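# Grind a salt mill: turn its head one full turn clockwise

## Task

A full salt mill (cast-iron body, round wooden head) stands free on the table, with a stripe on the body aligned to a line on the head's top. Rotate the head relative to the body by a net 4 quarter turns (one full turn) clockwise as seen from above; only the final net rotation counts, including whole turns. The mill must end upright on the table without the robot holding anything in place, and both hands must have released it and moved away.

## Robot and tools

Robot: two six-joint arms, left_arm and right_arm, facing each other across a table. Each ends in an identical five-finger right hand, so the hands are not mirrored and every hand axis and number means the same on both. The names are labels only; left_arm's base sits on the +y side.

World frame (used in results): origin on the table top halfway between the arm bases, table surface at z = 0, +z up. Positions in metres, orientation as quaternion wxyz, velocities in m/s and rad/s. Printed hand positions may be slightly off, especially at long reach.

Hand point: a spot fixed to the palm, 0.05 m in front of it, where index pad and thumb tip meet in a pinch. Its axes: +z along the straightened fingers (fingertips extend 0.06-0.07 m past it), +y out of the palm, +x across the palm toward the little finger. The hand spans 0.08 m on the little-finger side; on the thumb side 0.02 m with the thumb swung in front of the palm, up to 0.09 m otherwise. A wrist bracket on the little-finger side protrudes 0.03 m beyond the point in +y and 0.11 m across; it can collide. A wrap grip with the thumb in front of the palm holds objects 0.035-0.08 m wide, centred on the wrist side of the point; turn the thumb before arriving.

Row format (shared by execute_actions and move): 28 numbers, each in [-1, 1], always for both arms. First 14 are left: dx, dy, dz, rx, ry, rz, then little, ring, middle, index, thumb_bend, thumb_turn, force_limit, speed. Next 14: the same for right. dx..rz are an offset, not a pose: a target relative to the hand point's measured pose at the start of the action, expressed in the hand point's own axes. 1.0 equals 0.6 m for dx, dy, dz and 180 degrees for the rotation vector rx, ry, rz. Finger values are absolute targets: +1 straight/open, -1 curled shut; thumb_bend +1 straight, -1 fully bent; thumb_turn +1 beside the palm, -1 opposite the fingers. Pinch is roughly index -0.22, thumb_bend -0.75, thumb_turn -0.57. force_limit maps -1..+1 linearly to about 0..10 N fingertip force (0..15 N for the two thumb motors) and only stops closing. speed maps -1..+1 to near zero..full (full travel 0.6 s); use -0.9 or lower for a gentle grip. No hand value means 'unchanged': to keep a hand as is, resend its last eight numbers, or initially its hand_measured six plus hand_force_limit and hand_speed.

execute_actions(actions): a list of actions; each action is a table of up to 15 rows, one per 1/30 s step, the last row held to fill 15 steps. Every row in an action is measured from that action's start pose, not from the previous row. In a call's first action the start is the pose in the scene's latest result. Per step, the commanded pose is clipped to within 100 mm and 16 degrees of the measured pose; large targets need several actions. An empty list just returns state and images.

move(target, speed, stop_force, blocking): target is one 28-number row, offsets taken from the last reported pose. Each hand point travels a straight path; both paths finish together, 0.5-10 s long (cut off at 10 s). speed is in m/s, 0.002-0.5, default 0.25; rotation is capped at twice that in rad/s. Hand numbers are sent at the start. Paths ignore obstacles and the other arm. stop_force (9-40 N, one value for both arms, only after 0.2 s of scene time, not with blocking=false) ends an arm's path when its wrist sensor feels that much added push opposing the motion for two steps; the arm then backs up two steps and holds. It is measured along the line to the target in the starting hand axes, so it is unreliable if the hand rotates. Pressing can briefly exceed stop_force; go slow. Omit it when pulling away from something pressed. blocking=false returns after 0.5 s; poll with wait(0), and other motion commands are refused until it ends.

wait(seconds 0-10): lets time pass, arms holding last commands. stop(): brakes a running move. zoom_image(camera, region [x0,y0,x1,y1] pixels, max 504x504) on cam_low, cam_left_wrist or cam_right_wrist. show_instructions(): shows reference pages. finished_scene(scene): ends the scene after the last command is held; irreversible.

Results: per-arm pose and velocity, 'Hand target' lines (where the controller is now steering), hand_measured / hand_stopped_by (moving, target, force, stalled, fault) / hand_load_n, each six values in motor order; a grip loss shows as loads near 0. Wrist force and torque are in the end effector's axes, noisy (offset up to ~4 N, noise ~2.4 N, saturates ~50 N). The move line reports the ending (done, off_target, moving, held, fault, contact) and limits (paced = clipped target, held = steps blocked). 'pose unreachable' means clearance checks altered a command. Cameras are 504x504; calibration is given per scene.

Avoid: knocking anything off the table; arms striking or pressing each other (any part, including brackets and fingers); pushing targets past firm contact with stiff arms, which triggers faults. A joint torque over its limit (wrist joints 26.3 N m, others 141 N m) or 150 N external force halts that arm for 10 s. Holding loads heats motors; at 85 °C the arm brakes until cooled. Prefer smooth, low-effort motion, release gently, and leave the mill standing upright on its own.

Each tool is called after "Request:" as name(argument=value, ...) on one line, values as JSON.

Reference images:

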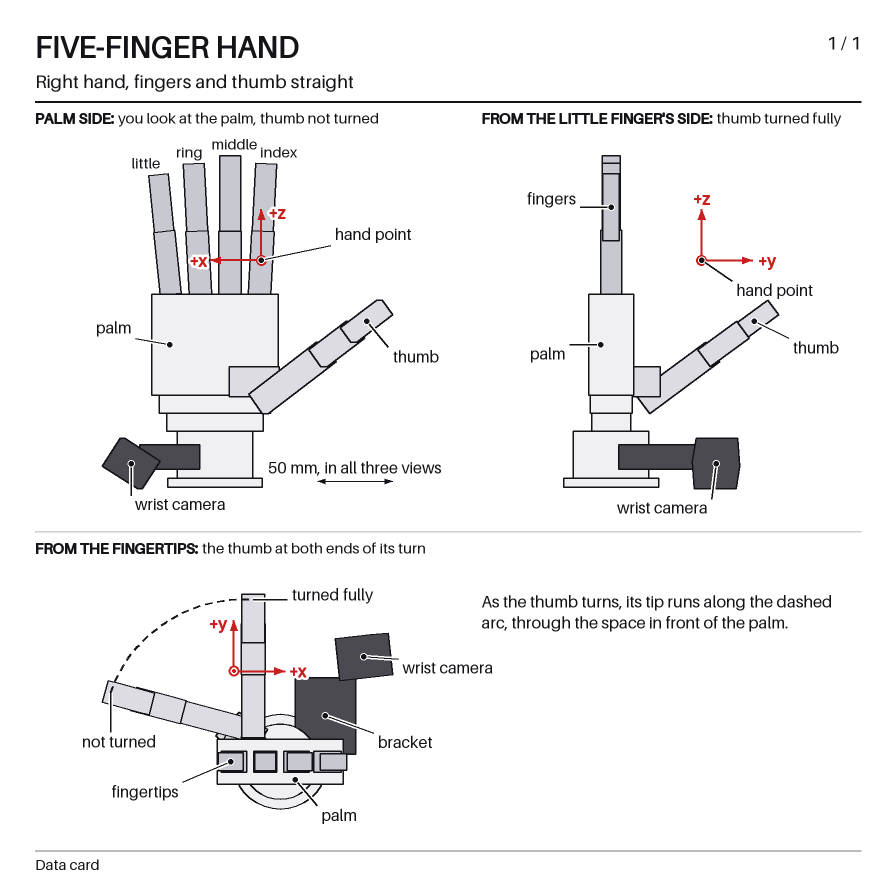

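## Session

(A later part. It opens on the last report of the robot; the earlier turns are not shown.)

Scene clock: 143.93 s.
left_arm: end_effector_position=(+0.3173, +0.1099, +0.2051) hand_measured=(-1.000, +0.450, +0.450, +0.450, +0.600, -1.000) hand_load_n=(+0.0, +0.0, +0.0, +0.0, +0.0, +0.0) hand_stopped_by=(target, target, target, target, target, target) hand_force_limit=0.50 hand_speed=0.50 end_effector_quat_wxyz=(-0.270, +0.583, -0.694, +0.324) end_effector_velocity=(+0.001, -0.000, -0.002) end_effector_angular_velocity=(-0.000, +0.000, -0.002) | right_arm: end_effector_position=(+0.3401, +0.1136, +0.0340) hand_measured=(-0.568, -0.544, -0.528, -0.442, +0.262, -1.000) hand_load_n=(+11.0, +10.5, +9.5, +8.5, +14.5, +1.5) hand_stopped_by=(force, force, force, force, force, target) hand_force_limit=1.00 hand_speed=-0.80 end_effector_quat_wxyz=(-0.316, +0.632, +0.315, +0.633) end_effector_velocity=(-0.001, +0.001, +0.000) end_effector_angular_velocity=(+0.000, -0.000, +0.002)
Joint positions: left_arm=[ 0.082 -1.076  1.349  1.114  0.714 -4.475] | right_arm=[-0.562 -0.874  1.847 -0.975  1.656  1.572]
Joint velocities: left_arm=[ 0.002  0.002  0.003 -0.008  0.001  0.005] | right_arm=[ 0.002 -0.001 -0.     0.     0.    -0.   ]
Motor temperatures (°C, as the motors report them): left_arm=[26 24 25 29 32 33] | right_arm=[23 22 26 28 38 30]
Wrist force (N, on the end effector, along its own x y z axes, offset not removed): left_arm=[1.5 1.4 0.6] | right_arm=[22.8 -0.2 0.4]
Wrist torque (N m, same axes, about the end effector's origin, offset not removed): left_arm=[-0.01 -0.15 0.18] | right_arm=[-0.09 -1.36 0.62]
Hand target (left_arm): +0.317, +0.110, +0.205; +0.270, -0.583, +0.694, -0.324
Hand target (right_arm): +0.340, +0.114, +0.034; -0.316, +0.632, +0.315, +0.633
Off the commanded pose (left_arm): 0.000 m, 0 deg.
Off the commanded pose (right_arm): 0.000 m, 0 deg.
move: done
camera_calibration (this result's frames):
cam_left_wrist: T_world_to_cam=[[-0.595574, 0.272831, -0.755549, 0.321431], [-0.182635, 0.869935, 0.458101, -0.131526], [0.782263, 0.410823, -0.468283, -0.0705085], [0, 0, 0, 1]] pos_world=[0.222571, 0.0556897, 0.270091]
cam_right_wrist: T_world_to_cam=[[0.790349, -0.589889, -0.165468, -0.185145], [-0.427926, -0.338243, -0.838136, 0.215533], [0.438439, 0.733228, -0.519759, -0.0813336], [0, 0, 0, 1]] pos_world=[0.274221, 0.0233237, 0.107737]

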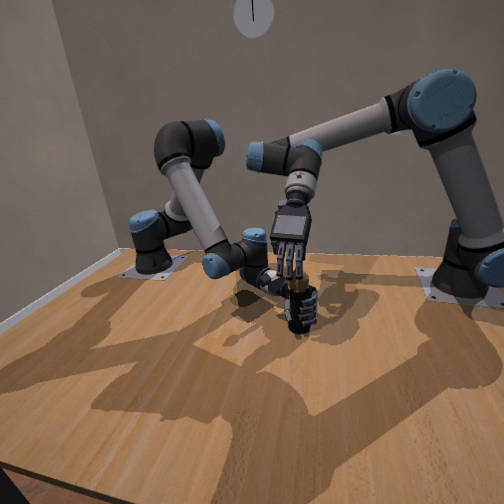

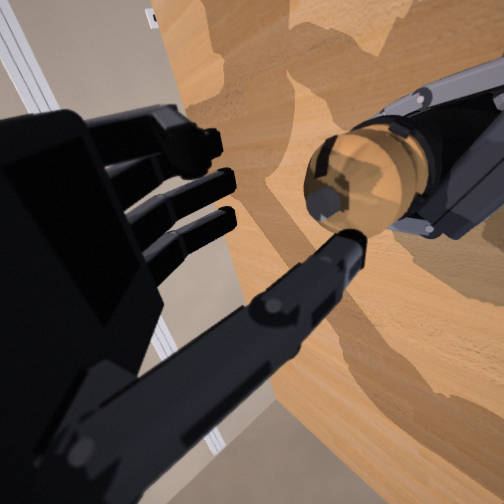

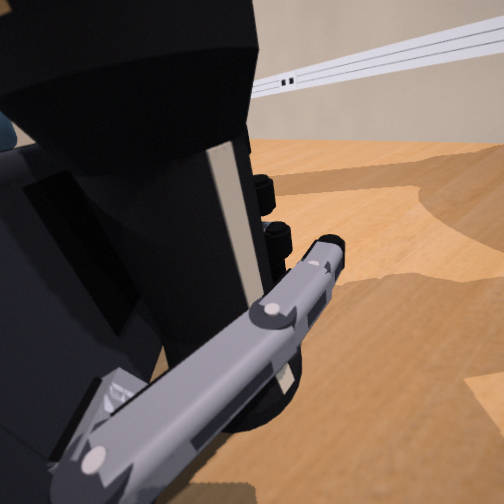

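Request:
move(target=[-0.007,0.046,0.0485,0,0,0,-1,0.55,0.55,0.55,0.8,-1,0.5,0.5, 0,0,0,0,0,0,-0.98,-0.98,-0.98,-0.98,-0.98,-1,1,-0.8], speed=0.05, stop_force=12)

Request:
zoom_image(camera="cam_low", region=[230, 200, 370, 340])

Scene clock: 154.77 s.
left_arm: end_effector_position=(+0.3224, +0.1131, +0.1655) hand_measured=(-1.000, +0.550, +0.550, +0.550, +0.804, -1.000) hand_load_n=(+0.0, +0.0, +0.0, +0.0, +8.0, +0.5) hand_stopped_by=(target, target, target, target, target, target) hand_force_limit=0.50 hand_speed=0.50 end_effector_quat_wxyz=(-0.270, +0.583, -0.694, +0.324) end_effector_velocity=(+0.000, -0.000, -0.003) end_effector_angular_velocity=(+0.000, -0.001, -0.002) | right_arm: end_effector_position=(+0.3401, +0.1136, +0.0340) hand_measured=(-0.568, -0.544, -0.528, -0.442, +0.262, -1.000) hand_load_n=(+12.5, +11.5, +10.0, +9.0, +14.5, +1.5) hand_stopped_by=(force, force, force, force, force, target) hand_force_limit=1.00 hand_speed=-0.80 end_effector_quat_wxyz=(-0.316, +0.632, +0.315, +0.633) end_effector_velocity=(-0.000, +0.000, +0.001) end_effector_angular_velocity=(+0.001, -0.001, +0.001)
Joint positions: left_arm=[ 0.092 -1.052  1.415  1.012  0.716 -4.459] | right_arm=[-0.562 -0.874  1.847 -0.975  1.656  1.572]
Joint velocities: left_arm=[ 0.     0.002  0.004 -0.008 -0.     0.003] | right_arm=[-0.    -0.001 -0.    -0.    -0.001 -0.   ]
Motor temperatures (°C, as the motors report them): left_arm=[26 24 25 29 32 33] | right_arm=[23 22 26 28 38 30]
Wrist force (N, on the end effector, along its own x y z axes, offset not removed): left_arm=[0.0 2.7 -10.3] | right_arm=[18.3 6.1 6.1]
Wrist torque (N m, same axes, about the end effector's origin, offset not removed): left_arm=[-0.25 0.35 -0.22] | right_arm=[0.15 -1.25 1.34]
Hand target (left_arm): +0.322, +0.113, +0.165; +0.270, -0.583, +0.694, -0.324
Hand target (right_arm): +0.340, +0.114, +0.034; -0.316, +0.632, +0.315, +0.633
Off the commanded pose (left_arm): 0.000 m, 0 deg.
Off the commanded pose (right_arm): 0.000 m, 0 deg.
move: done
camera_calibration (this result's frames):
cam_left_wrist: T_world_to_cam=[[-0.595645, 0.272855, -0.755484, 0.293654], [-0.182623, 0.869904, 0.458166, -0.115267], [0.782212, 0.410873, -0.468325, -0.094262], [0, 0, 0, 1]] pos_world=[0.227596, 0.0588761, 0.230517]
cam_right_wrist: T_world_to_cam=[[0.79034, -0.589908, -0.165443, -0.18515], [-0.427937, -0.338283, -0.838114, 0.215515], [0.438443, 0.733194, -0.519802, -0.0813381], [0, 0, 0, 1]] pos_world=[0.27422, 0.0233203, 0.107714]

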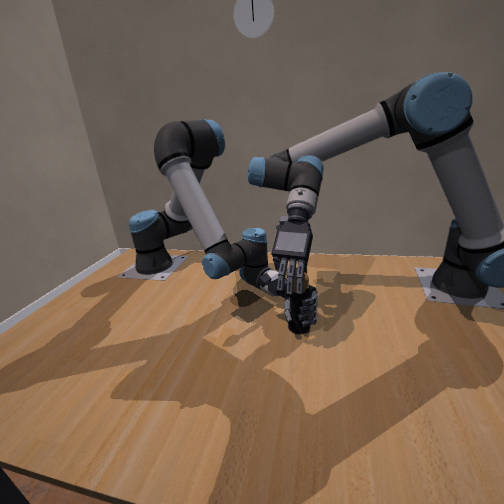

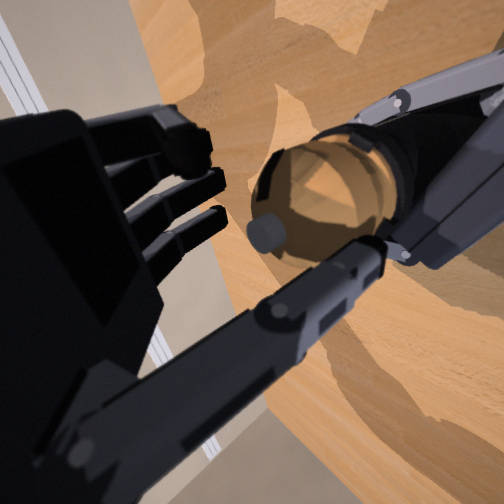

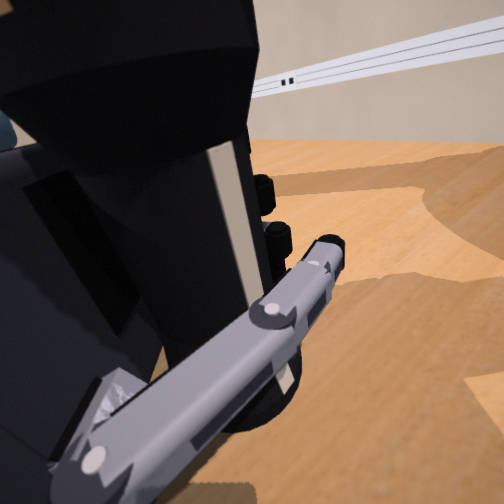

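Region (230, 200, 370, 340) of cam_low's 504x504 image, scaled by 3.600, with more detail than that image has.

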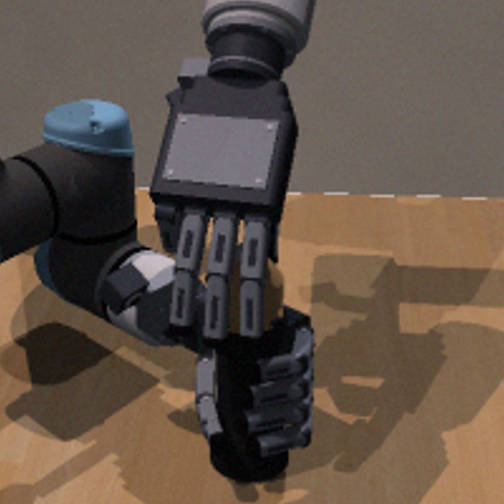

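Request:
move(target=[0,0.028,-0.0025,0,0,0,-1,0.5,0.5,0.5,0.8,-1,0.5,0.5, 0,0,0,0,0,0,-0.98,-0.98,-0.98,-0.98,-0.98,-1,1,-0.8], speed=0.03)

Request:
move(target=[0,0,0,0,0,0,-1,0.5,-0.3,-0.3,-0.6,-1,-0.4,-0.7, 0,0,0,0,0,0,-0.98,-0.98,-0.98,-0.98,-0.98,-1,1,-0.8])

Request:
zoom_image(camera="cam_low", region=[250, 240, 350, 340])

Scene clock: 169.33 s.
left_arm: end_effector_position=(+0.3107, +0.1151, +0.1538) hand_measured=(-1.000, +0.500, +0.500, +0.500, +0.800, -1.000) hand_load_n=(+0.0, +0.0, +0.0, +0.0, +0.0, +0.0) hand_stopped_by=(target, target, target, target, target, target) hand_force_limit=0.50 hand_speed=0.50 end_effector_quat_wxyz=(-0.270, +0.583, -0.694, +0.324) end_effector_velocity=(-0.001, +0.000, -0.001) end_effector_angular_velocity=(+0.000, -0.000, +0.000) | right_arm: end_effector_position=(+0.3401, +0.1136, +0.0341) hand_measured=(-0.568, -0.544, -0.528, -0.442, +0.262, -1.000) hand_load_n=(+11.5, +10.5, +9.5, +9.0, +14.5, +1.0) hand_stopped_by=(force, force, force, force, force, target) hand_force_limit=1.00 hand_speed=-0.80 end_effector_quat_wxyz=(-0.316, +0.632, +0.315, +0.633) end_effector_velocity=(+0.000, -0.000, -0.000) end_effector_angular_velocity=(+0.001, +0.000, -0.001)
Joint positions: left_arm=[ 0.068 -1.049  1.45   1.002  0.712 -4.496] | right_arm=[-0.562 -0.874  1.847 -0.975  1.656  1.572]
Joint velocities: left_arm=[-0.003  0.     0.004 -0.001 -0.001 -0.005] | right_arm=[-0.     0.001 -0.    -0.001  0.001  0.001]
Motor temperatures (°C, as the motors report them): left_arm=[26 24 25 29 32 33] | right_arm=[23 22 26 28 38 30]
Wrist force (N, on the end effector, along its own x y z axes, offset not removed): left_arm=[-0.5 -1.2 -1.0] | right_arm=[20.5 1.7 1.7]
Wrist torque (N m, same axes, about the end effector's origin, offset not removed): left_arm=[-0.29 0.30 -0.06] | right_arm=[0.12 -1.21 0.56]
Hand target (left_arm): +0.311, +0.115, +0.154; +0.270, -0.583, +0.694, -0.324
Hand target (right_arm): +0.340, +0.114, +0.034; -0.316, +0.632, +0.315, +0.633
Off the commanded pose (left_arm): 0.000 m, 0 deg.
Off the commanded pose (right_arm): 0.000 m, 0 deg.
move: done
camera_calibration (this result's frames):
cam_left_wrist: T_world_to_cam=[[-0.595578, 0.27287, -0.755532, 0.277344], [-0.182609, 0.869924, 0.458133, -0.113781], [0.782266, 0.410821, -0.468279, -0.0914901], [0, 0, 0, 1]] pos_world=[0.215972, 0.0608885, 0.218826]
cam_right_wrist: T_world_to_cam=[[0.790347, -0.589891, -0.16547, -0.185144], [-0.427922, -0.338231, -0.838142, 0.215539], [0.438445, 0.733231, -0.519748, -0.0813333], [0, 0, 0, 1]] pos_world=[0.274222, 0.0233236, 0.107744]

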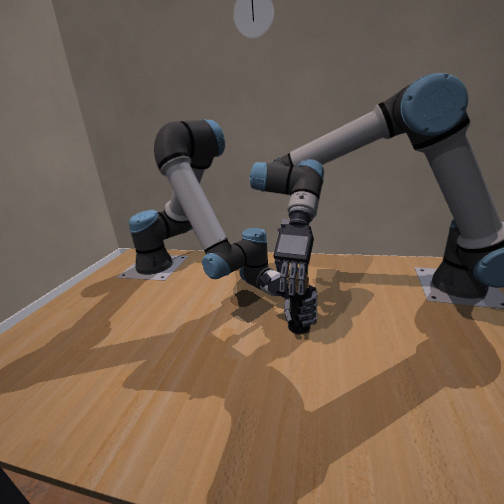

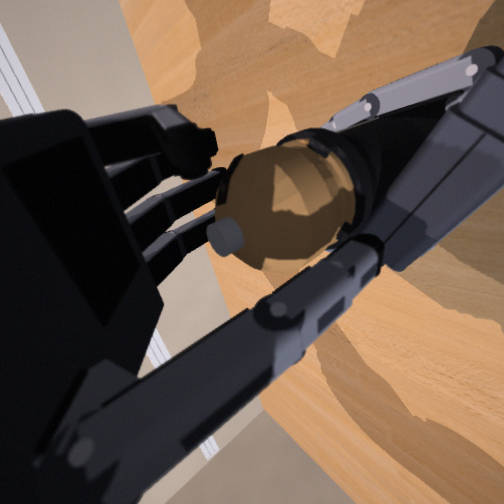

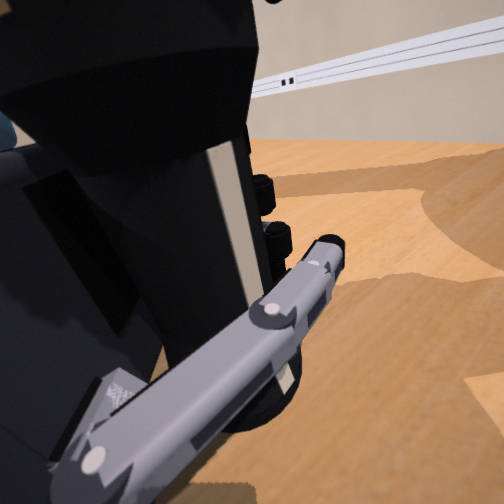

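Scene clock: 170.63 s.
left_arm: end_effector_position=(+0.3108, +0.1151, +0.1538) hand_measured=(-1.000, +0.500, +0.138, +0.054, +0.482, -1.000) hand_load_n=(+0.0, +0.0, +5.0, +6.5, +4.5, +0.0) hand_stopped_by=(target, target, force, force, force, target) hand_force_limit=-0.40 hand_speed=-0.70 end_effector_quat_wxyz=(-0.270, +0.583, -0.694, +0.324) end_effector_velocity=(+0.000, +0.000, -0.000) end_effector_angular_velocity=(-0.000, +0.000, +0.001) | right_arm: end_effector_position=(+0.3401, +0.1136, +0.0341) hand_measured=(-0.568, -0.544, -0.528, -0.442, +0.262, -1.000) hand_load_n=(+8.0, +8.0, +8.0, +8.5, +15.0, +1.0) hand_stopped_by=(force, force, force, force, force, target) hand_force_limit=1.00 hand_speed=-0.80 end_effector_quat_wxyz=(-0.316, +0.632, +0.315, +0.633) end_effector_velocity=(-0.000, +0.000, -0.000) end_effector_angular_velocity=(-0.000, +0.001, +0.000)
Joint positions: left_arm=[ 0.068 -1.049  1.45   1.002  0.712 -4.496] | right_arm=[-0.562 -0.874  1.847 -0.975  1.656  1.572]
Joint velocities: left_arm=[ 0.    -0.     0.     0.001  0.    -0.001] | right_arm=[ 0.001  0.001  0.    -0.     0.     0.   ]
Motor temperatures (°C, as the motors report them): left_arm=[26 24 25 29 32 33] | right_arm=[23 22 26 28 38 30]
Wrist force (N, on the end effector, along its own x y z axes, offset not removed): left_arm=[-8.4 -7.1 2.9] | right_arm=[27.8 -2.6 -18.1]
Wrist torque (N m, same axes, about the end effector's origin, offset not removed): left_arm=[-0.17 -0.35 -0.20] | right_arm=[0.19 -0.66 0.65]
Hand target (left_arm): +0.311, +0.115, +0.154; +0.270, -0.583, +0.694, -0.324
Hand target (right_arm): +0.340, +0.114, +0.034; -0.316, +0.632, +0.315, +0.633
Off the commanded pose (left_arm): 0.000 m, 0 deg.
Off the commanded pose (right_arm): 0.000 m, 0 deg.
move: done
camera_calibration (this result's frames):
cam_left_wrist: T_world_to_cam=[[-0.595569, 0.272842, -0.755549, 0.277356], [-0.18267, 0.869912, 0.458132, -0.113763], [0.782259, 0.410865, -0.468253, -0.0915357], [0, 0, 0, 1]] pos_world=[0.216009, 0.0608978, 0.218813]
cam_right_wrist: T_world_to_cam=[[0.79034, -0.5899, -0.16547, -0.185143], [-0.427926, -0.338227, -0.838142, 0.21554], [0.438453, 0.733226, -0.519748, -0.0813346], [0, 0, 0, 1]] pos_world=[0.274223, 0.0233221, 0.107744]

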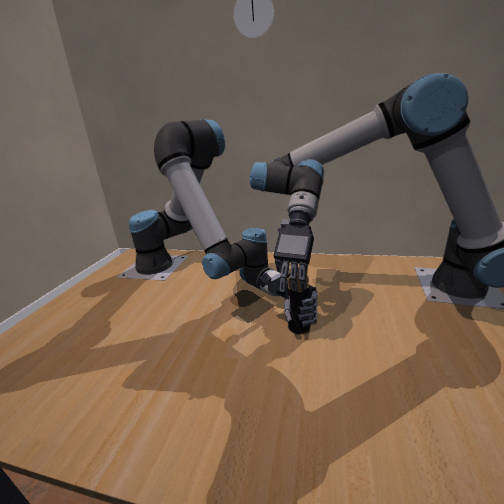

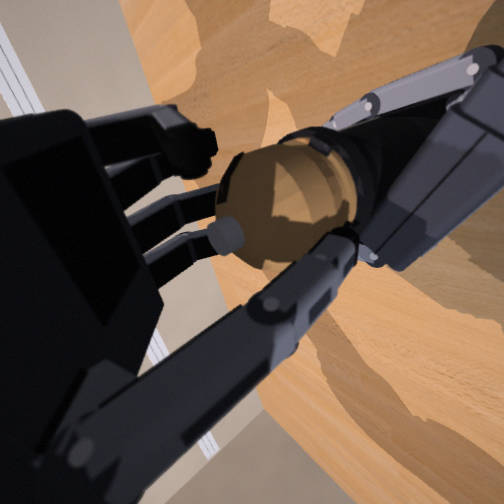

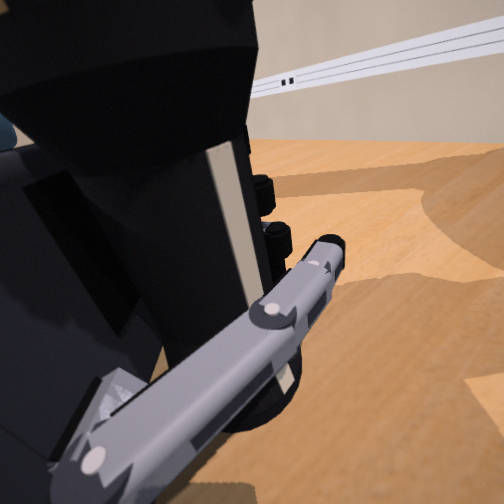

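Region (250, 240, 350, 340) of cam_low's 504x504 image, scaled by 5.040, with more detail than that image has.

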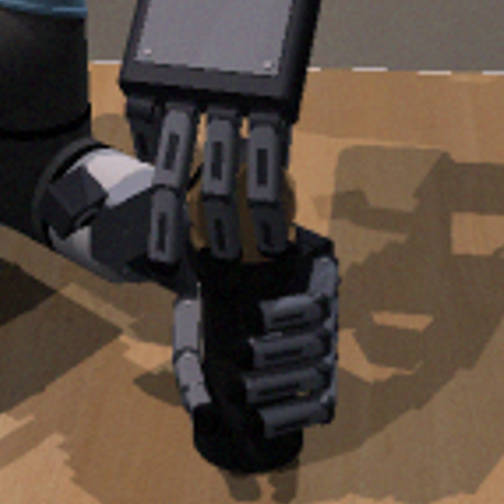

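Request:
execute_actions(actions=[[[0,0,0,0,0,0,-1,-0.4,-0.3,-0.3,-0.6,-1,0.2,-0.5, 0,0,0,0,0,0,-0.98,-0.98,-0.98,-0.98,-0.98,-1,1,-0.8]],[[0,0,0,0,0,0,-1,-0.4,-0.4,-0.4,-0.7,-1,0.3,-0.6, 0,0,0,0,0,0,-0.98,-0.98,-0.98,-0.98,-0.98,-1,1,-0.8]],[[0,0,0,0,0,0,-1,-0.4,-0.4,-0.4,-0.8,-1,1,-0.7, 0,0,0,0,0,0,-0.98,-0.98,-0.98,-0.98,-0.98,-1,1,-0.8]]])

Request:
move(target=[0.0034,-0.006,0.0072,0,0.0851,0.0714,-1,-0.4,-0.4,-0.4,-0.8,-1,1,-0.7, 0,0,0,0,0,0,-0.98,-0.98,-0.98,-0.98,-0.98,-1,1,-0.8], speed=0.2)

Scene clock: 188.27 s.
left_arm: end_effector_position=(+0.3107, +0.1151, +0.1538) hand_measured=(-1.000, +0.054, +0.126, +0.054, +0.432, -1.000) hand_load_n=(+0.0, +7.0, +11.0, +6.0, +14.0, +1.5) hand_stopped_by=(target, force, force, force, force, target) hand_force_limit=1.00 hand_speed=-0.70 end_effector_quat_wxyz=(-0.270, +0.583, -0.694, +0.324) end_effector_velocity=(-0.000, -0.000, -0.000) end_effector_angular_velocity=(-0.001, +0.000, -0.000) | right_arm: end_effector_position=(+0.3401, +0.1136, +0.0341) hand_measured=(-0.568, -0.544, -0.528, -0.442, +0.262, -1.000) hand_load_n=(+8.0, +8.0, +7.5, +8.5, +15.0, +0.5) hand_stopped_by=(force, force, force, force, force, target) hand_force_limit=1.00 hand_speed=-0.80 end_effector_quat_wxyz=(-0.316, +0.632, +0.315, +0.633) end_effector_velocity=(+0.000, -0.000, +0.000) end_effector_angular_velocity=(+0.000, +0.000, -0.001)
Joint positions: left_arm=[ 0.068 -1.049  1.45   1.002  0.712 -4.496] | right_arm=[-0.562 -0.874  1.847 -0.975  1.656  1.572]
Joint velocities: left_arm=[-0.001  0.     0.    -0.     0.    -0.001] | right_arm=[ 0.    -0.    -0.     0.     0.001  0.   ]
Motor temperatures (°C, as the motors report them): left_arm=[26 24 25 29 32 33] | right_arm=[23 22 26 28 38 30]
Wrist force (N, on the end effector, along its own x y z axes, offset not removed): left_arm=[-10.1 -6.7 8.4] | right_arm=[28.4 -2.7 -18.1]
Wrist torque (N m, same axes, about the end effector's origin, offset not removed): left_arm=[0.22 -0.23 -0.28] | right_arm=[0.21 -0.62 0.28]
Hand target (left_arm): +0.311, +0.115, +0.154; +0.270, -0.583, +0.694, -0.324
Hand target (right_arm): +0.340, +0.114, +0.034; -0.316, +0.632, +0.315, +0.633
Off the commanded pose (left_arm): 0.000 m, 0 deg.
Off the commanded pose (right_arm): 0.000 m, 0 deg.
camera_calibration (this result's frames):
cam_left_wrist: T_world_to_cam=[[-0.595572, 0.272892, -0.755529, 0.27734], [-0.182599, 0.869918, 0.458148, -0.113788], [0.782273, 0.410819, -0.468269, -0.0914945], [0, 0, 0, 1]] pos_world=[0.215972, 0.0608904, 0.218826]
cam_right_wrist: T_world_to_cam=[[0.790347, -0.589891, -0.16547, -0.185144], [-0.427922, -0.338232, -0.838142, 0.215539], [0.438445, 0.733231, -0.519748, -0.0813332], [0, 0, 0, 1]] pos_world=[0.274222, 0.0233236, 0.107744]

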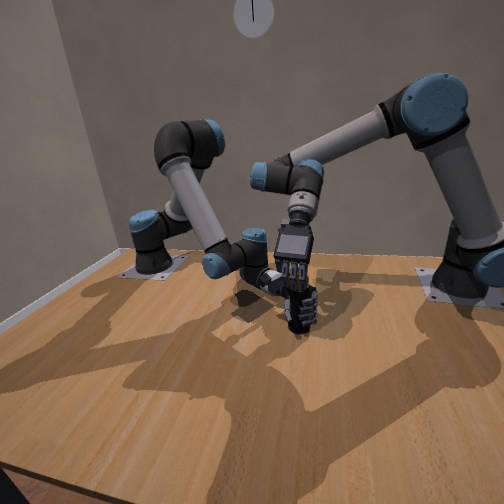

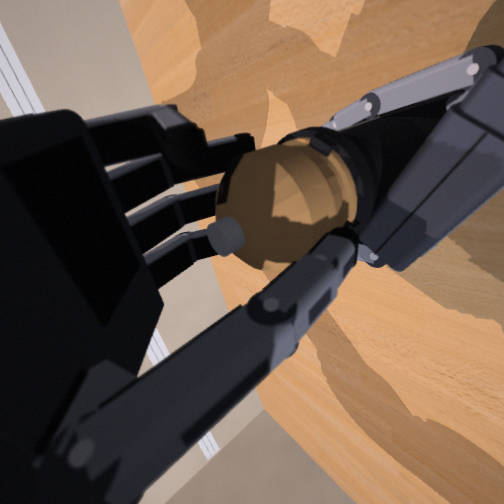

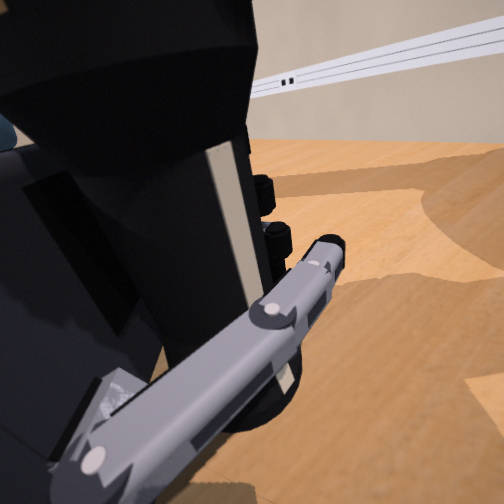

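Scene clock: 189.67 s.
left_arm: end_effector_position=(+0.3159, +0.1122, +0.1537) hand_measured=(-1.000, +0.064, +0.126, +0.052, +0.432, -1.000) hand_load_n=(+0.0, +21.5, +5.0, +0.0, +9.0, +1.0) hand_stopped_by=(target, force, force, force, force, target) hand_force_limit=1.00 hand_speed=-0.70 end_effector_quat_wxyz=(-0.210, +0.454, -0.784, +0.366) end_effector_velocity=(-0.000, +0.000, -0.000) end_effector_angular_velocity=(-0.001, +0.002, -0.013) | right_arm: end_effector_position=(+0.3401, +0.1136, +0.0340) hand_measured=(-0.568, -0.546, -0.528, -0.440, +0.266, -1.000) hand_load_n=(+0.0, +0.0, +3.0, +17.5, +20.0, -3.0) hand_stopped_by=(force, force, force, force, force, target) hand_force_limit=1.00 hand_speed=-0.80 end_effector_quat_wxyz=(-0.316, +0.632, +0.315, +0.633) end_effector_velocity=(+0.000, +0.000, +0.001) end_effector_angular_velocity=(+0.001, -0.000, -0.000)
Joint positions: left_arm=[ 0.095 -1.209  1.597  0.651  0.843 -3.992] | right_arm=[-0.562 -0.874  1.847 -0.975  1.656  1.572]
Joint velocities: left_arm=[ 0.002 -0.007  0.007 -0.012  0.009  0.016] | right_arm=[ 0.    -0.001 -0.    -0.     0.001  0.001]
Motor temperatures (°C, as the motors report them): left_arm=[26 24 25 29 32 33] | right_arm=[23 22 26 28 38 30]
Wrist force (N, on the end effector, along its own x y z axes, offset not removed): left_arm=[-29.0 -18.5 5.2] | right_arm=[28.6 -10.1 -38.2]
Wrist torque (N m, same axes, about the end effector's origin, offset not removed): left_arm=[0.46 -1.51 -0.42] | right_arm=[-0.75 0.98 -0.88]
Hand target (left_arm): +0.316, +0.112, +0.154; +0.210, -0.454, +0.785, -0.366
Hand target (right_arm): +0.340, +0.114, +0.034; -0.316, +0.632, +0.315, +0.633
Off the commanded pose (left_arm): 0.000 m, 0 deg.
Off the commanded pose (right_arm): 0.000 m, 0 deg.
move: done
camera_calibration (this result's frames):
cam_left_wrist: T_world_to_cam=[[-0.467061, 0.458637, -0.75598, 0.219711], [0.123936, 0.880479, 0.457598, -0.208179], [0.875496, 0.120033, -0.468079, -0.0912483], [0, 0, 0, 1]] pos_world=[0.208307, 0.0934827, 0.218649]
cam_right_wrist: T_world_to_cam=[[0.790356, -0.589879, -0.165469, -0.185133], [-0.427923, -0.338251, -0.838134, 0.215527], [0.438428, 0.733232, -0.519762, -0.0813232], [0, 0, 0, 1]] pos_world=[0.274205, 0.0233246, 0.107738]

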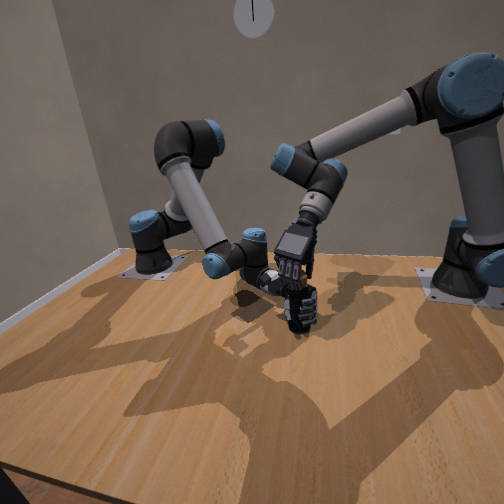

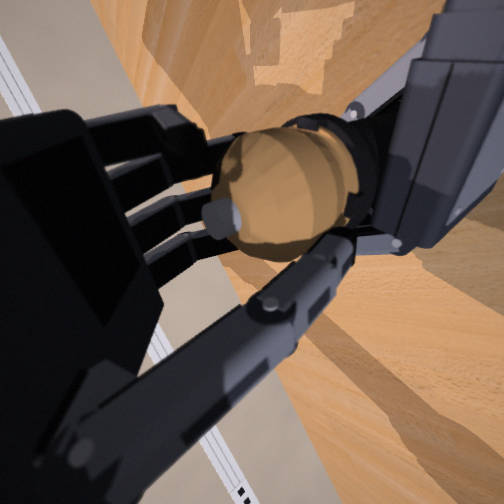

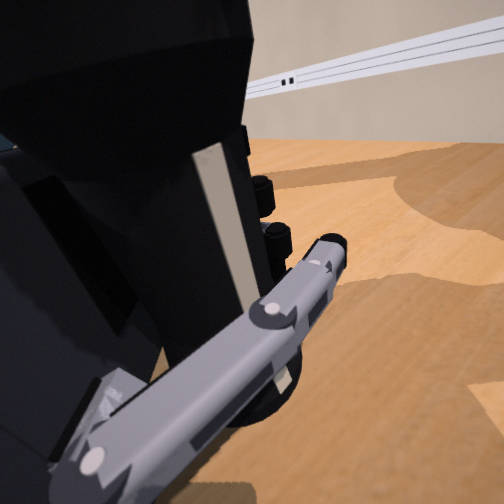

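Request:
execute_actions(actions=[[[0,0,0,0,0,0,-1,0.5,0.5,0.5,0.85,-1,1,0, 0,0,0,0,0,0,-0.98,-0.98,-0.98,-0.98,-0.98,-1,1,-0.8]],[[0,0,0,0,0,0,-1,0.5,0.5,0.5,0.85,-1,1,0, 0,0,0,0,0,0,-0.4,-0.4,-0.4,-0.3,0.4,-1,1,-0.5]],[[0,0,0,0,0,0,-1,0.5,0.5,0.5,0.85,-1,1,0, 0,0,0,0,0,0,-0.4,-0.4,-0.4,-0.3,0.4,-1,1,-0.5]]])

Request:
zoom_image(camera="cam_low", region=[250, 240, 350, 340])

Scene clock: 204.13 s.
left_arm: end_effector_position=(+0.3159, +0.1122, +0.1537) hand_measured=(-1.000, +0.500, +0.500, +0.500, +0.850, -1.000) hand_load_n=(+0.0, +0.0, +0.0, +0.0, +0.0, +0.0) hand_stopped_by=(target, target, target, target, target, target) hand_force_limit=1.00 hand_speed=0.00 end_effector_quat_wxyz=(-0.210, +0.454, -0.784, +0.366) end_effector_velocity=(+0.000, +0.000, -0.000) end_effector_angular_velocity=(-0.001, +0.000, +0.001) | right_arm: end_effector_position=(+0.3402, +0.1136, +0.0340) hand_measured=(-0.400, -0.400, -0.400, -0.300, +0.400, -1.000) hand_load_n=(+0.0, +0.0, +0.0, +0.0, +0.0, +0.0) hand_stopped_by=(target, target, target, target, target, target) hand_force_limit=1.00 hand_speed=-0.50 end_effector_quat_wxyz=(-0.316, +0.632, +0.315, +0.633) end_effector_velocity=(+0.000, -0.000, +0.000) end_effector_angular_velocity=(-0.001, +0.000, -0.000)
Joint positions: left_arm=[ 0.095 -1.209  1.597  0.651  0.843 -3.992] | right_arm=[-0.562 -0.874  1.847 -0.975  1.656  1.572]
Joint velocities: left_arm=[ 0.    -0.     0.    -0.    -0.    -0.001] | right_arm=[-0.    -0.001 -0.     0.002  0.    -0.   ]
Motor temperatures (°C, as the motors report them): left_arm=[26 24 25 29 32 33] | right_arm=[23 22 26 28 38 30]
Wrist force (N, on the end effector, along its own x y z axes, offset not removed): left_arm=[1.3 1.6 0.4] | right_arm=[-1.8 0.3 -0.7]
Wrist torque (N m, same axes, about the end effector's origin, offset not removed): left_arm=[0.12 -0.16 0.10] | right_arm=[0.14 0.40 -0.12]
Hand target (left_arm): +0.316, +0.112, +0.154; +0.210, -0.454, +0.784, -0.366
Hand target (right_arm): +0.340, +0.114, +0.034; -0.316, +0.632, +0.315, +0.633
Off the commanded pose (left_arm): 0.000 m, 0 deg.
Off the commanded pose (right_arm): 0.000 m, 0 deg.
camera_calibration (this result's frames):
cam_left_wrist: T_world_to_cam=[[-0.467047, 0.458654, -0.755979, 0.219696], [0.123968, 0.880475, 0.457598, -0.208189], [0.875499, 0.120003, -0.468082, -0.0912462], [0, 0, 0, 1]] pos_world=[0.208303, 0.093491, 0.218642]
cam_right_wrist: T_world_to_cam=[[0.790252, -0.590018, -0.16547, -0.185194], [-0.427977, -0.338164, -0.838141, 0.215561], [0.438562, 0.73316, -0.519749, -0.0814003], [0, 0, 0, 1]] pos_world=[0.274305, 0.0233066, 0.107719]

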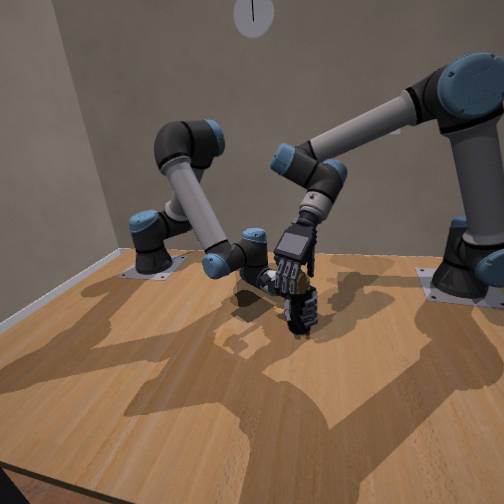

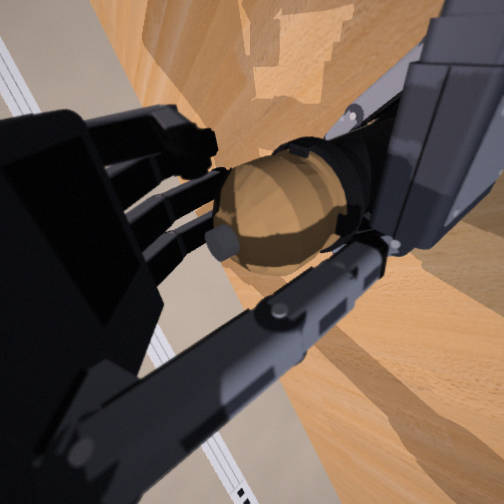

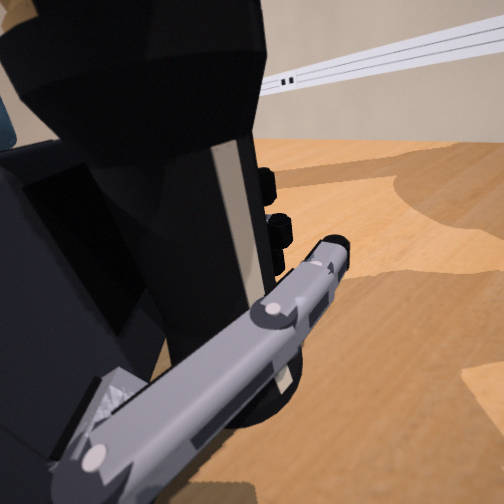

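Region (250, 240, 350, 340) of cam_low's 504x504 image, scaled by 5.040, with more detail than that image has.

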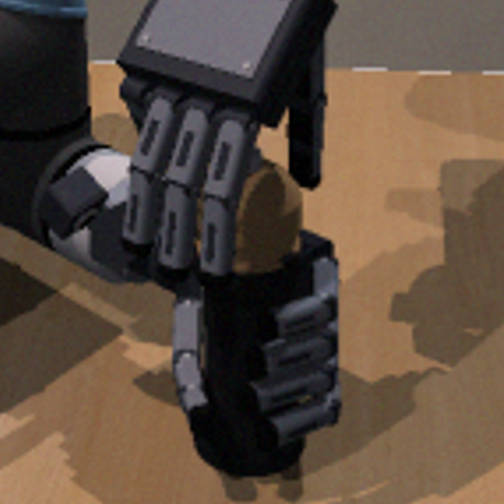

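Request:
execute_actions(actions=[[[0.011,0,0,0,0,0,-1,0.5,0.3,0.3,0.6,-1,1,-0.5, 0,0,0,0,0,0,-0.4,-0.4,-1,-1,-1,-1,1,-0.6]],[[0,0,0,0,0,0,-1,0.5,-0.3,-0.3,-0.6,-1,-0.5,-0.7, 0,0,0,0,0,0,-0.4,-0.4,-1,-1,-1,-1,1,-0.6]],[[0,0,0,0,0,0,-1,0.5,-0.3,-0.3,-0.6,-1,-0.5,-0.7, 0,0,0,0,0,0,-1,-1,-1,-1,-1,-1,-0.3,-0.7]],[[0,0,0,0,0,0,-1,0.5,-0.3,-0.3,-0.7,-1,1,-0.8, 0,0,0,0,0,0,-1,-1,-1,-1,-1,-1,-0.3,-0.7]]])

Request:
zoom_image(camera="cam_low", region=[250, 240, 350, 340])

Scene clock: 229.90 s.
left_arm: end_effector_position=(+0.3126, +0.1065, +0.1537) hand_measured=(-1.000, +0.500, +0.186, +0.170, +0.318, -1.000) hand_load_n=(+0.0, +0.0, +5.0, +6.5, +14.5, -1.0) hand_stopped_by=(target, target, force, force, moving, target) hand_force_limit=1.00 hand_speed=-0.80 end_effector_quat_wxyz=(-0.210, +0.454, -0.784, +0.366) end_effector_velocity=(+0.000, +0.000, -0.000) end_effector_angular_velocity=(-0.000, +0.001, +0.001) | right_arm: end_effector_position=(+0.3402, +0.1136, +0.0340) hand_measured=(-0.496, -0.498, -0.504, -0.448, +0.214, -1.000) hand_load_n=(+5.0, +3.5, +6.5, +11.5, +14.5, -3.0) hand_stopped_by=(force, force, force, force, force, target) hand_force_limit=-0.30 hand_speed=-0.70 end_effector_quat_wxyz=(-0.316, +0.632, +0.315, +0.633) end_effector_velocity=(+0.001, -0.000, +0.000) end_effector_angular_velocity=(+0.001, +0.000, +0.000)
Joint positions: left_arm=[ 0.087 -1.198  1.583  0.66   0.839 -4.001] | right_arm=[-0.562 -0.874  1.847 -0.975  1.656  1.572]
Joint velocities: left_arm=[ 0.     0.     0.     0.001  0.    -0.002] | right_arm=[-0.002 -0.001 -0.     0.    -0.002  0.001]
Motor temperatures (°C, as the motors report them): left_arm=[26 24 25 29 32 33] | right_arm=[23 22 26 28 38 30]
Wrist force (N, on the end effector, along its own x y z axes, offset not removed): left_arm=[4.9 -0.5 -0.4] | right_arm=[6.7 3.9 0.3]
Wrist torque (N m, same axes, about the end effector's origin, offset not removed): left_arm=[-0.24 -0.16 0.13] | right_arm=[0.50 -0.44 0.91]
Hand target (left_arm): +0.313, +0.107, +0.154; +0.210, -0.454, +0.784, -0.366
Hand target (right_arm): +0.340, +0.114, +0.034; -0.316, +0.632, +0.315, +0.633
Off the commanded pose (left_arm): 0.000 m, 0 deg.
Off the commanded pose (right_arm): 0.000 m, 0 deg.
camera_calibration (this result's frames):
cam_left_wrist: T_world_to_cam=[[-0.467001, 0.45864, -0.756015, 0.220787], [0.12395, 0.880484, 0.457585, -0.202841], [0.875526, 0.119985, -0.468036, -0.0877272], [0, 0, 0, 1]] pos_world=[0.205057, 0.0878624, 0.218675]
cam_right_wrist: T_world_to_cam=[[0.790236, -0.590039, -0.165471, -0.185193], [-0.427982, -0.338144, -0.838147, 0.215564], [0.438586, 0.733153, -0.519739, -0.0814056], [0, 0, 0, 1]] pos_world=[0.274307, 0.0233034, 0.107721]

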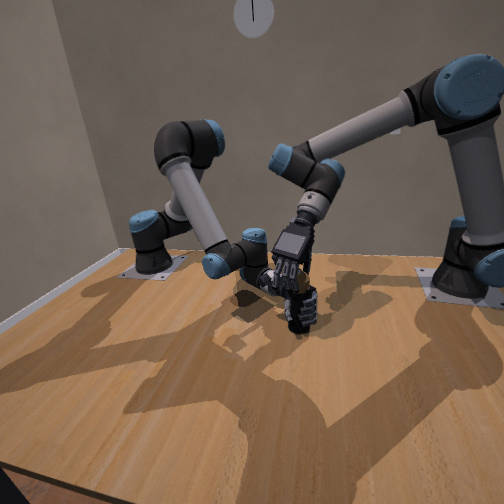

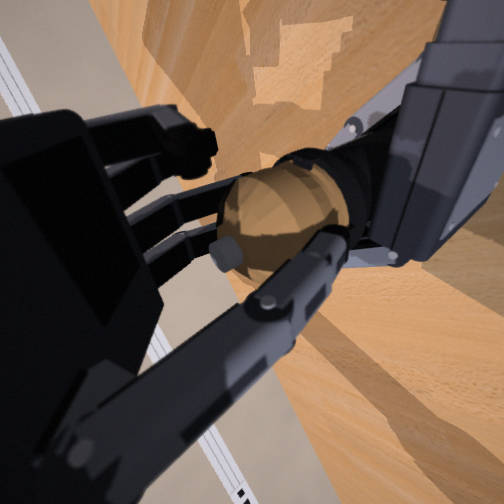

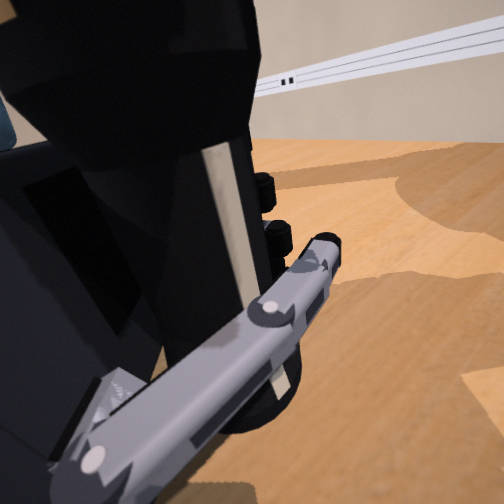

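Region (250, 240, 350, 340) of cam_low's 504x504 image, scaled by 5.040, with more detail than that image has.

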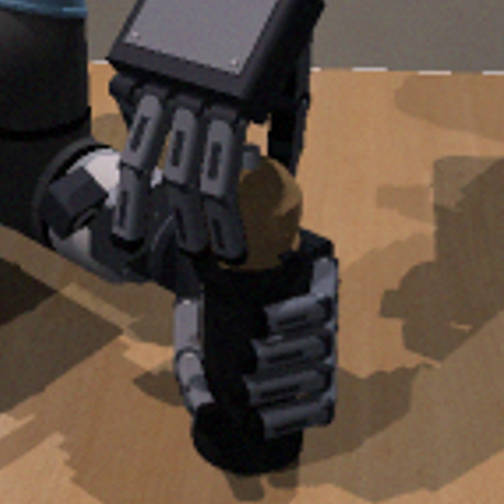

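Request:
move(target=[0.0006,-0.0028,0.0033,0,0.0638,0.0536,-1,0.5,-0.3,-0.3,-0.7,-1,1,-0.8, 0,0,0,0,0,0,-1,-1,-1,-1,-1,-1,-0.3,-0.7], speed=0.15)

Request:
zoom_image(camera="cam_left_wrist", region=[180, 120, 380, 320])

Scene clock: 238.93 s.
left_arm: end_effector_position=(+0.3147, +0.1050, +0.1536) hand_measured=(-1.000, +0.500, +0.186, +0.170, +0.318, -1.000) hand_load_n=(+0.0, +0.0, +4.5, +6.5, +13.5, -6.5) hand_stopped_by=(target, target, force, force, force, target) hand_force_limit=1.00 hand_speed=-0.80 end_effector_quat_wxyz=(-0.161, +0.349, -0.837, +0.390) end_effector_velocity=(-0.000, +0.000, -0.000) end_effector_angular_velocity=(-0.000, +0.001, -0.017) | right_arm: end_effector_position=(+0.3402, +0.1136, +0.0340) hand_measured=(-0.496, -0.498, -0.504, -0.448, +0.214, -1.000) hand_load_n=(+5.0, +3.5, +6.5, +11.5, +14.5, -3.5) hand_stopped_by=(force, force, force, force, force, target) hand_force_limit=-0.30 hand_speed=-0.70 end_effector_quat_wxyz=(-0.316, +0.632, +0.315, +0.633) end_effector_velocity=(-0.000, +0.000, +0.000) end_effector_angular_velocity=(+0.001, -0.000, +0.001)
Joint positions: left_arm=[ 0.135 -1.296  1.676  0.476  1.02  -3.688] | right_arm=[-0.562 -0.874  1.847 -0.975  1.656  1.572]
Joint velocities: left_arm=[ 0.004 -0.006  0.006 -0.01   0.015  0.018] | right_arm=[ 0.     0.     0.    -0.001 -0.001 -0.   ]
Motor temperatures (°C, as the motors report them): left_arm=[26 24 25 29 32 33] | right_arm=[23 22 26 28 38 30]
Wrist force (N, on the end effector, along its own x y z axes, offset not removed): left_arm=[5.6 4.4 -0.2] | right_arm=[5.8 2.8 2.2]
Wrist torque (N m, same axes, about the end effector's origin, offset not removed): left_arm=[0.01 -0.32 0.05] | right_arm=[0.10 -0.38 0.87]
Hand target (left_arm): +0.315, +0.105, +0.154; +0.161, -0.348, +0.837, -0.391
Hand target (right_arm): +0.340, +0.114, +0.034; -0.316, +0.632, +0.315, +0.633
Off the commanded pose (left_arm): 0.000 m, 0 deg.
Off the commanded pose (right_arm): 0.000 m, 0 deg.
move: done
camera_calibration (this result's frames):
cam_left_wrist: T_world_to_cam=[[-0.333386, 0.562937, -0.756277, 0.169411], [0.345719, 0.819286, 0.457437, -0.265003], [0.877116, -0.108957, -0.467757, -0.0658887], [0, 0, 0, 1]] pos_world=[0.205888, 0.114566, 0.218524]
cam_right_wrist: T_world_to_cam=[[0.790236, -0.590039, -0.165471, -0.185193], [-0.427982, -0.338144, -0.838147, 0.215564], [0.438586, 0.733153, -0.519739, -0.0814057], [0, 0, 0, 1]] pos_world=[0.274307, 0.0233034, 0.107721]

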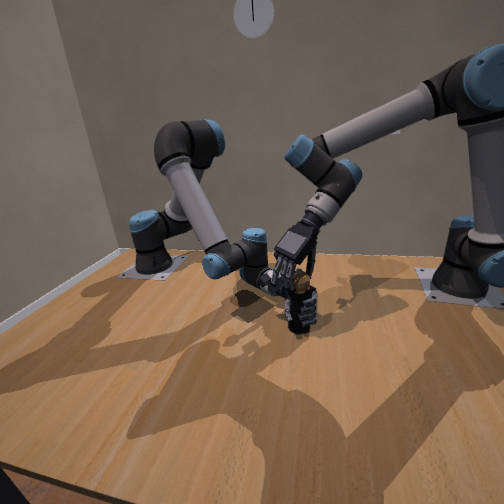

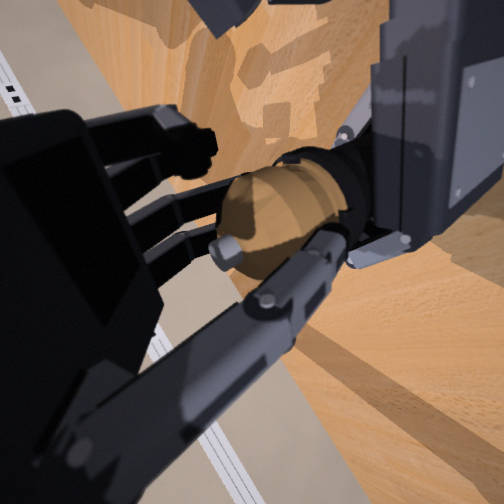

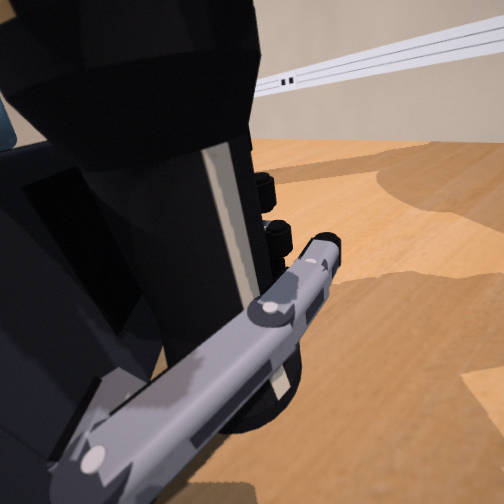

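Region (180, 120, 380, 320) of cam_left_wrist's 504x504 image, scaled by 2.520, with more detail than that image has.

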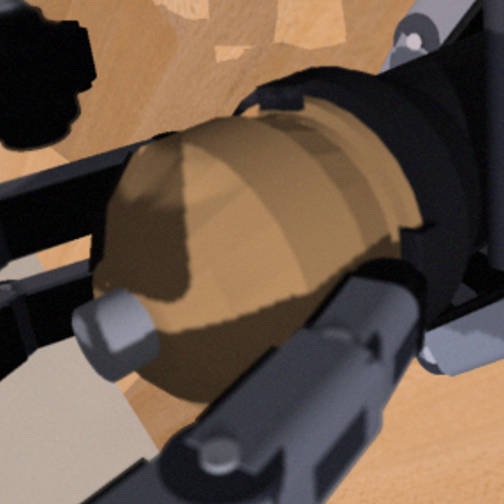

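Request:
move(target=[0.0022,-0.0054,0.0064,0,0.1277,0.1071,-1,0.3,-0.3,-0.3,-0.7,-1,1,-0.8, 0,0,0,0,0,0,-1,-1,-1,-1,-1,-1,-0.3,-0.7], speed=0.25)

Request:
zoom_image(camera="cam_low", region=[250, 240, 350, 340])

Scene clock: 253.20 s.
left_arm: end_effector_position=(+0.3172, +0.1005, +0.1534) hand_measured=(-1.000, +0.300, +0.186, +0.170, +0.318, -1.000) hand_load_n=(+0.0, +0.0, +9.0, +6.5, +10.5, -5.0) hand_stopped_by=(target, target, force, force, force, target) hand_force_limit=1.00 hand_speed=-0.80 end_effector_quat_wxyz=(-0.055, +0.121, -0.898, +0.419) end_effector_velocity=(-0.000, +0.000, -0.000) end_effector_angular_velocity=(+0.002, +0.002, -0.014) | right_arm: end_effector_position=(+0.3402, +0.1136, +0.0340) hand_measured=(-0.496, -0.498, -0.504, -0.448, +0.214, -1.000) hand_load_n=(+4.5, +3.0, +6.5, +11.5, +14.0, -4.0) hand_stopped_by=(force, force, force, force, force, target) hand_force_limit=-0.30 hand_speed=-0.70 end_effector_quat_wxyz=(-0.316, +0.632, +0.315, +0.633) end_effector_velocity=(+0.000, -0.000, +0.000) end_effector_angular_velocity=(+0.000, -0.000, -0.000)
Joint positions: left_arm=[ 0.309 -1.371  1.742  0.327  1.526 -3.183] | right_arm=[-0.562 -0.874  1.847 -0.975  1.656  1.572]
Joint velocities: left_arm=[ 0.007  0.002 -0.002  0.003  0.017  0.012] | right_arm=[-0.001 -0.     0.     0.    -0.     0.   ]
Motor temperatures (°C, as the motors report them): left_arm=[26 24 25 29 32 33] | right_arm=[23 22 26 28 38 30]
Wrist force (N, on the end effector, along its own x y z axes, offset not removed): left_arm=[-1.4 -3.4 5.8] | right_arm=[9.1 -3.2 -0.8]
Wrist torque (N m, same axes, about the end effector's origin, offset not removed): left_arm=[-0.01 -0.33 -0.38] | right_arm=[-0.27 -0.47 0.01]
Hand target (left_arm): +0.317, +0.101, +0.153; +0.054, -0.121, +0.898, -0.419
Hand target (right_arm): +0.340, +0.114, +0.034; -0.316, +0.632, +0.315, +0.633
Off the commanded pose (left_arm): 0.000 m, 0 deg.
Off the commanded pose (right_arm): 0.000 m, 0 deg.
move: done
camera_calibration (this result's frames):
cam_left_wrist: T_world_to_cam=[[-0.0085666, 0.653116, -0.757209, 0.060661], [0.708151, 0.538598, 0.456546, -0.348748], [0.706009, -0.532308, -0.467119, 0.0279948], [0, 0, 0, 1]] pos_world=[0.227722, 0.163118, 0.218229]
cam_right_wrist: T_world_to_cam=[[0.790237, -0.590038, -0.165471, -0.185193], [-0.427979, -0.33814, -0.83815, 0.215564], [0.438588, 0.733155, -0.519735, -0.0814065], [0, 0, 0, 1]] pos_world=[0.274307, 0.0233037, 0.107721]

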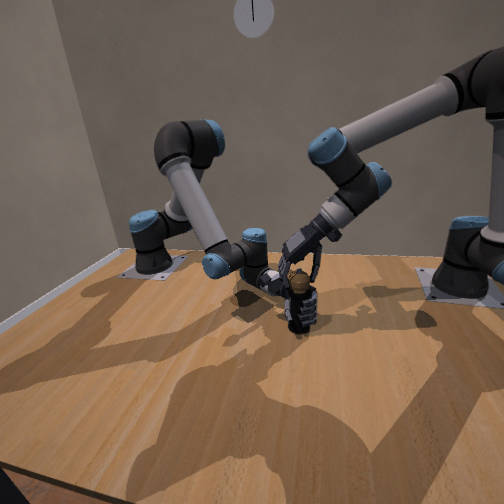

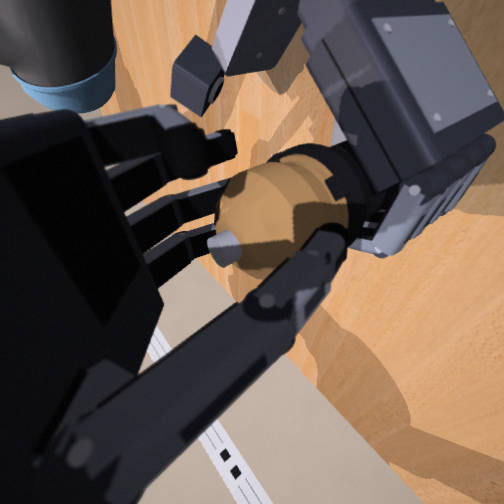

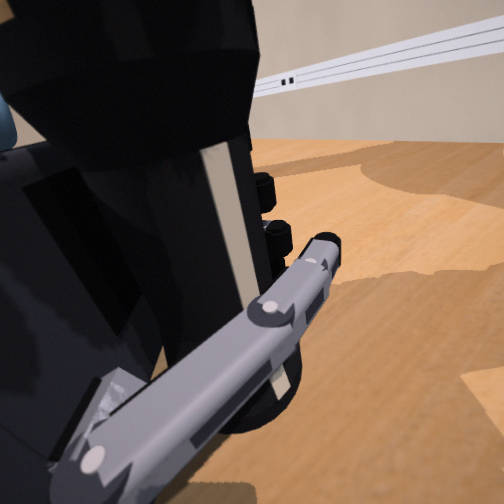

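Region (250, 240, 350, 340) of cam_low's 504x504 image, scaled by 5.040, with more detail than that image has.

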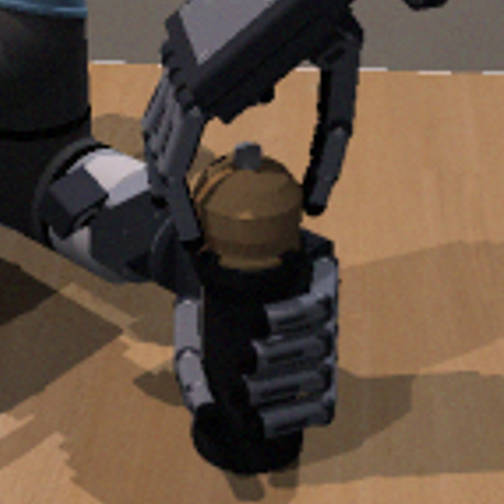

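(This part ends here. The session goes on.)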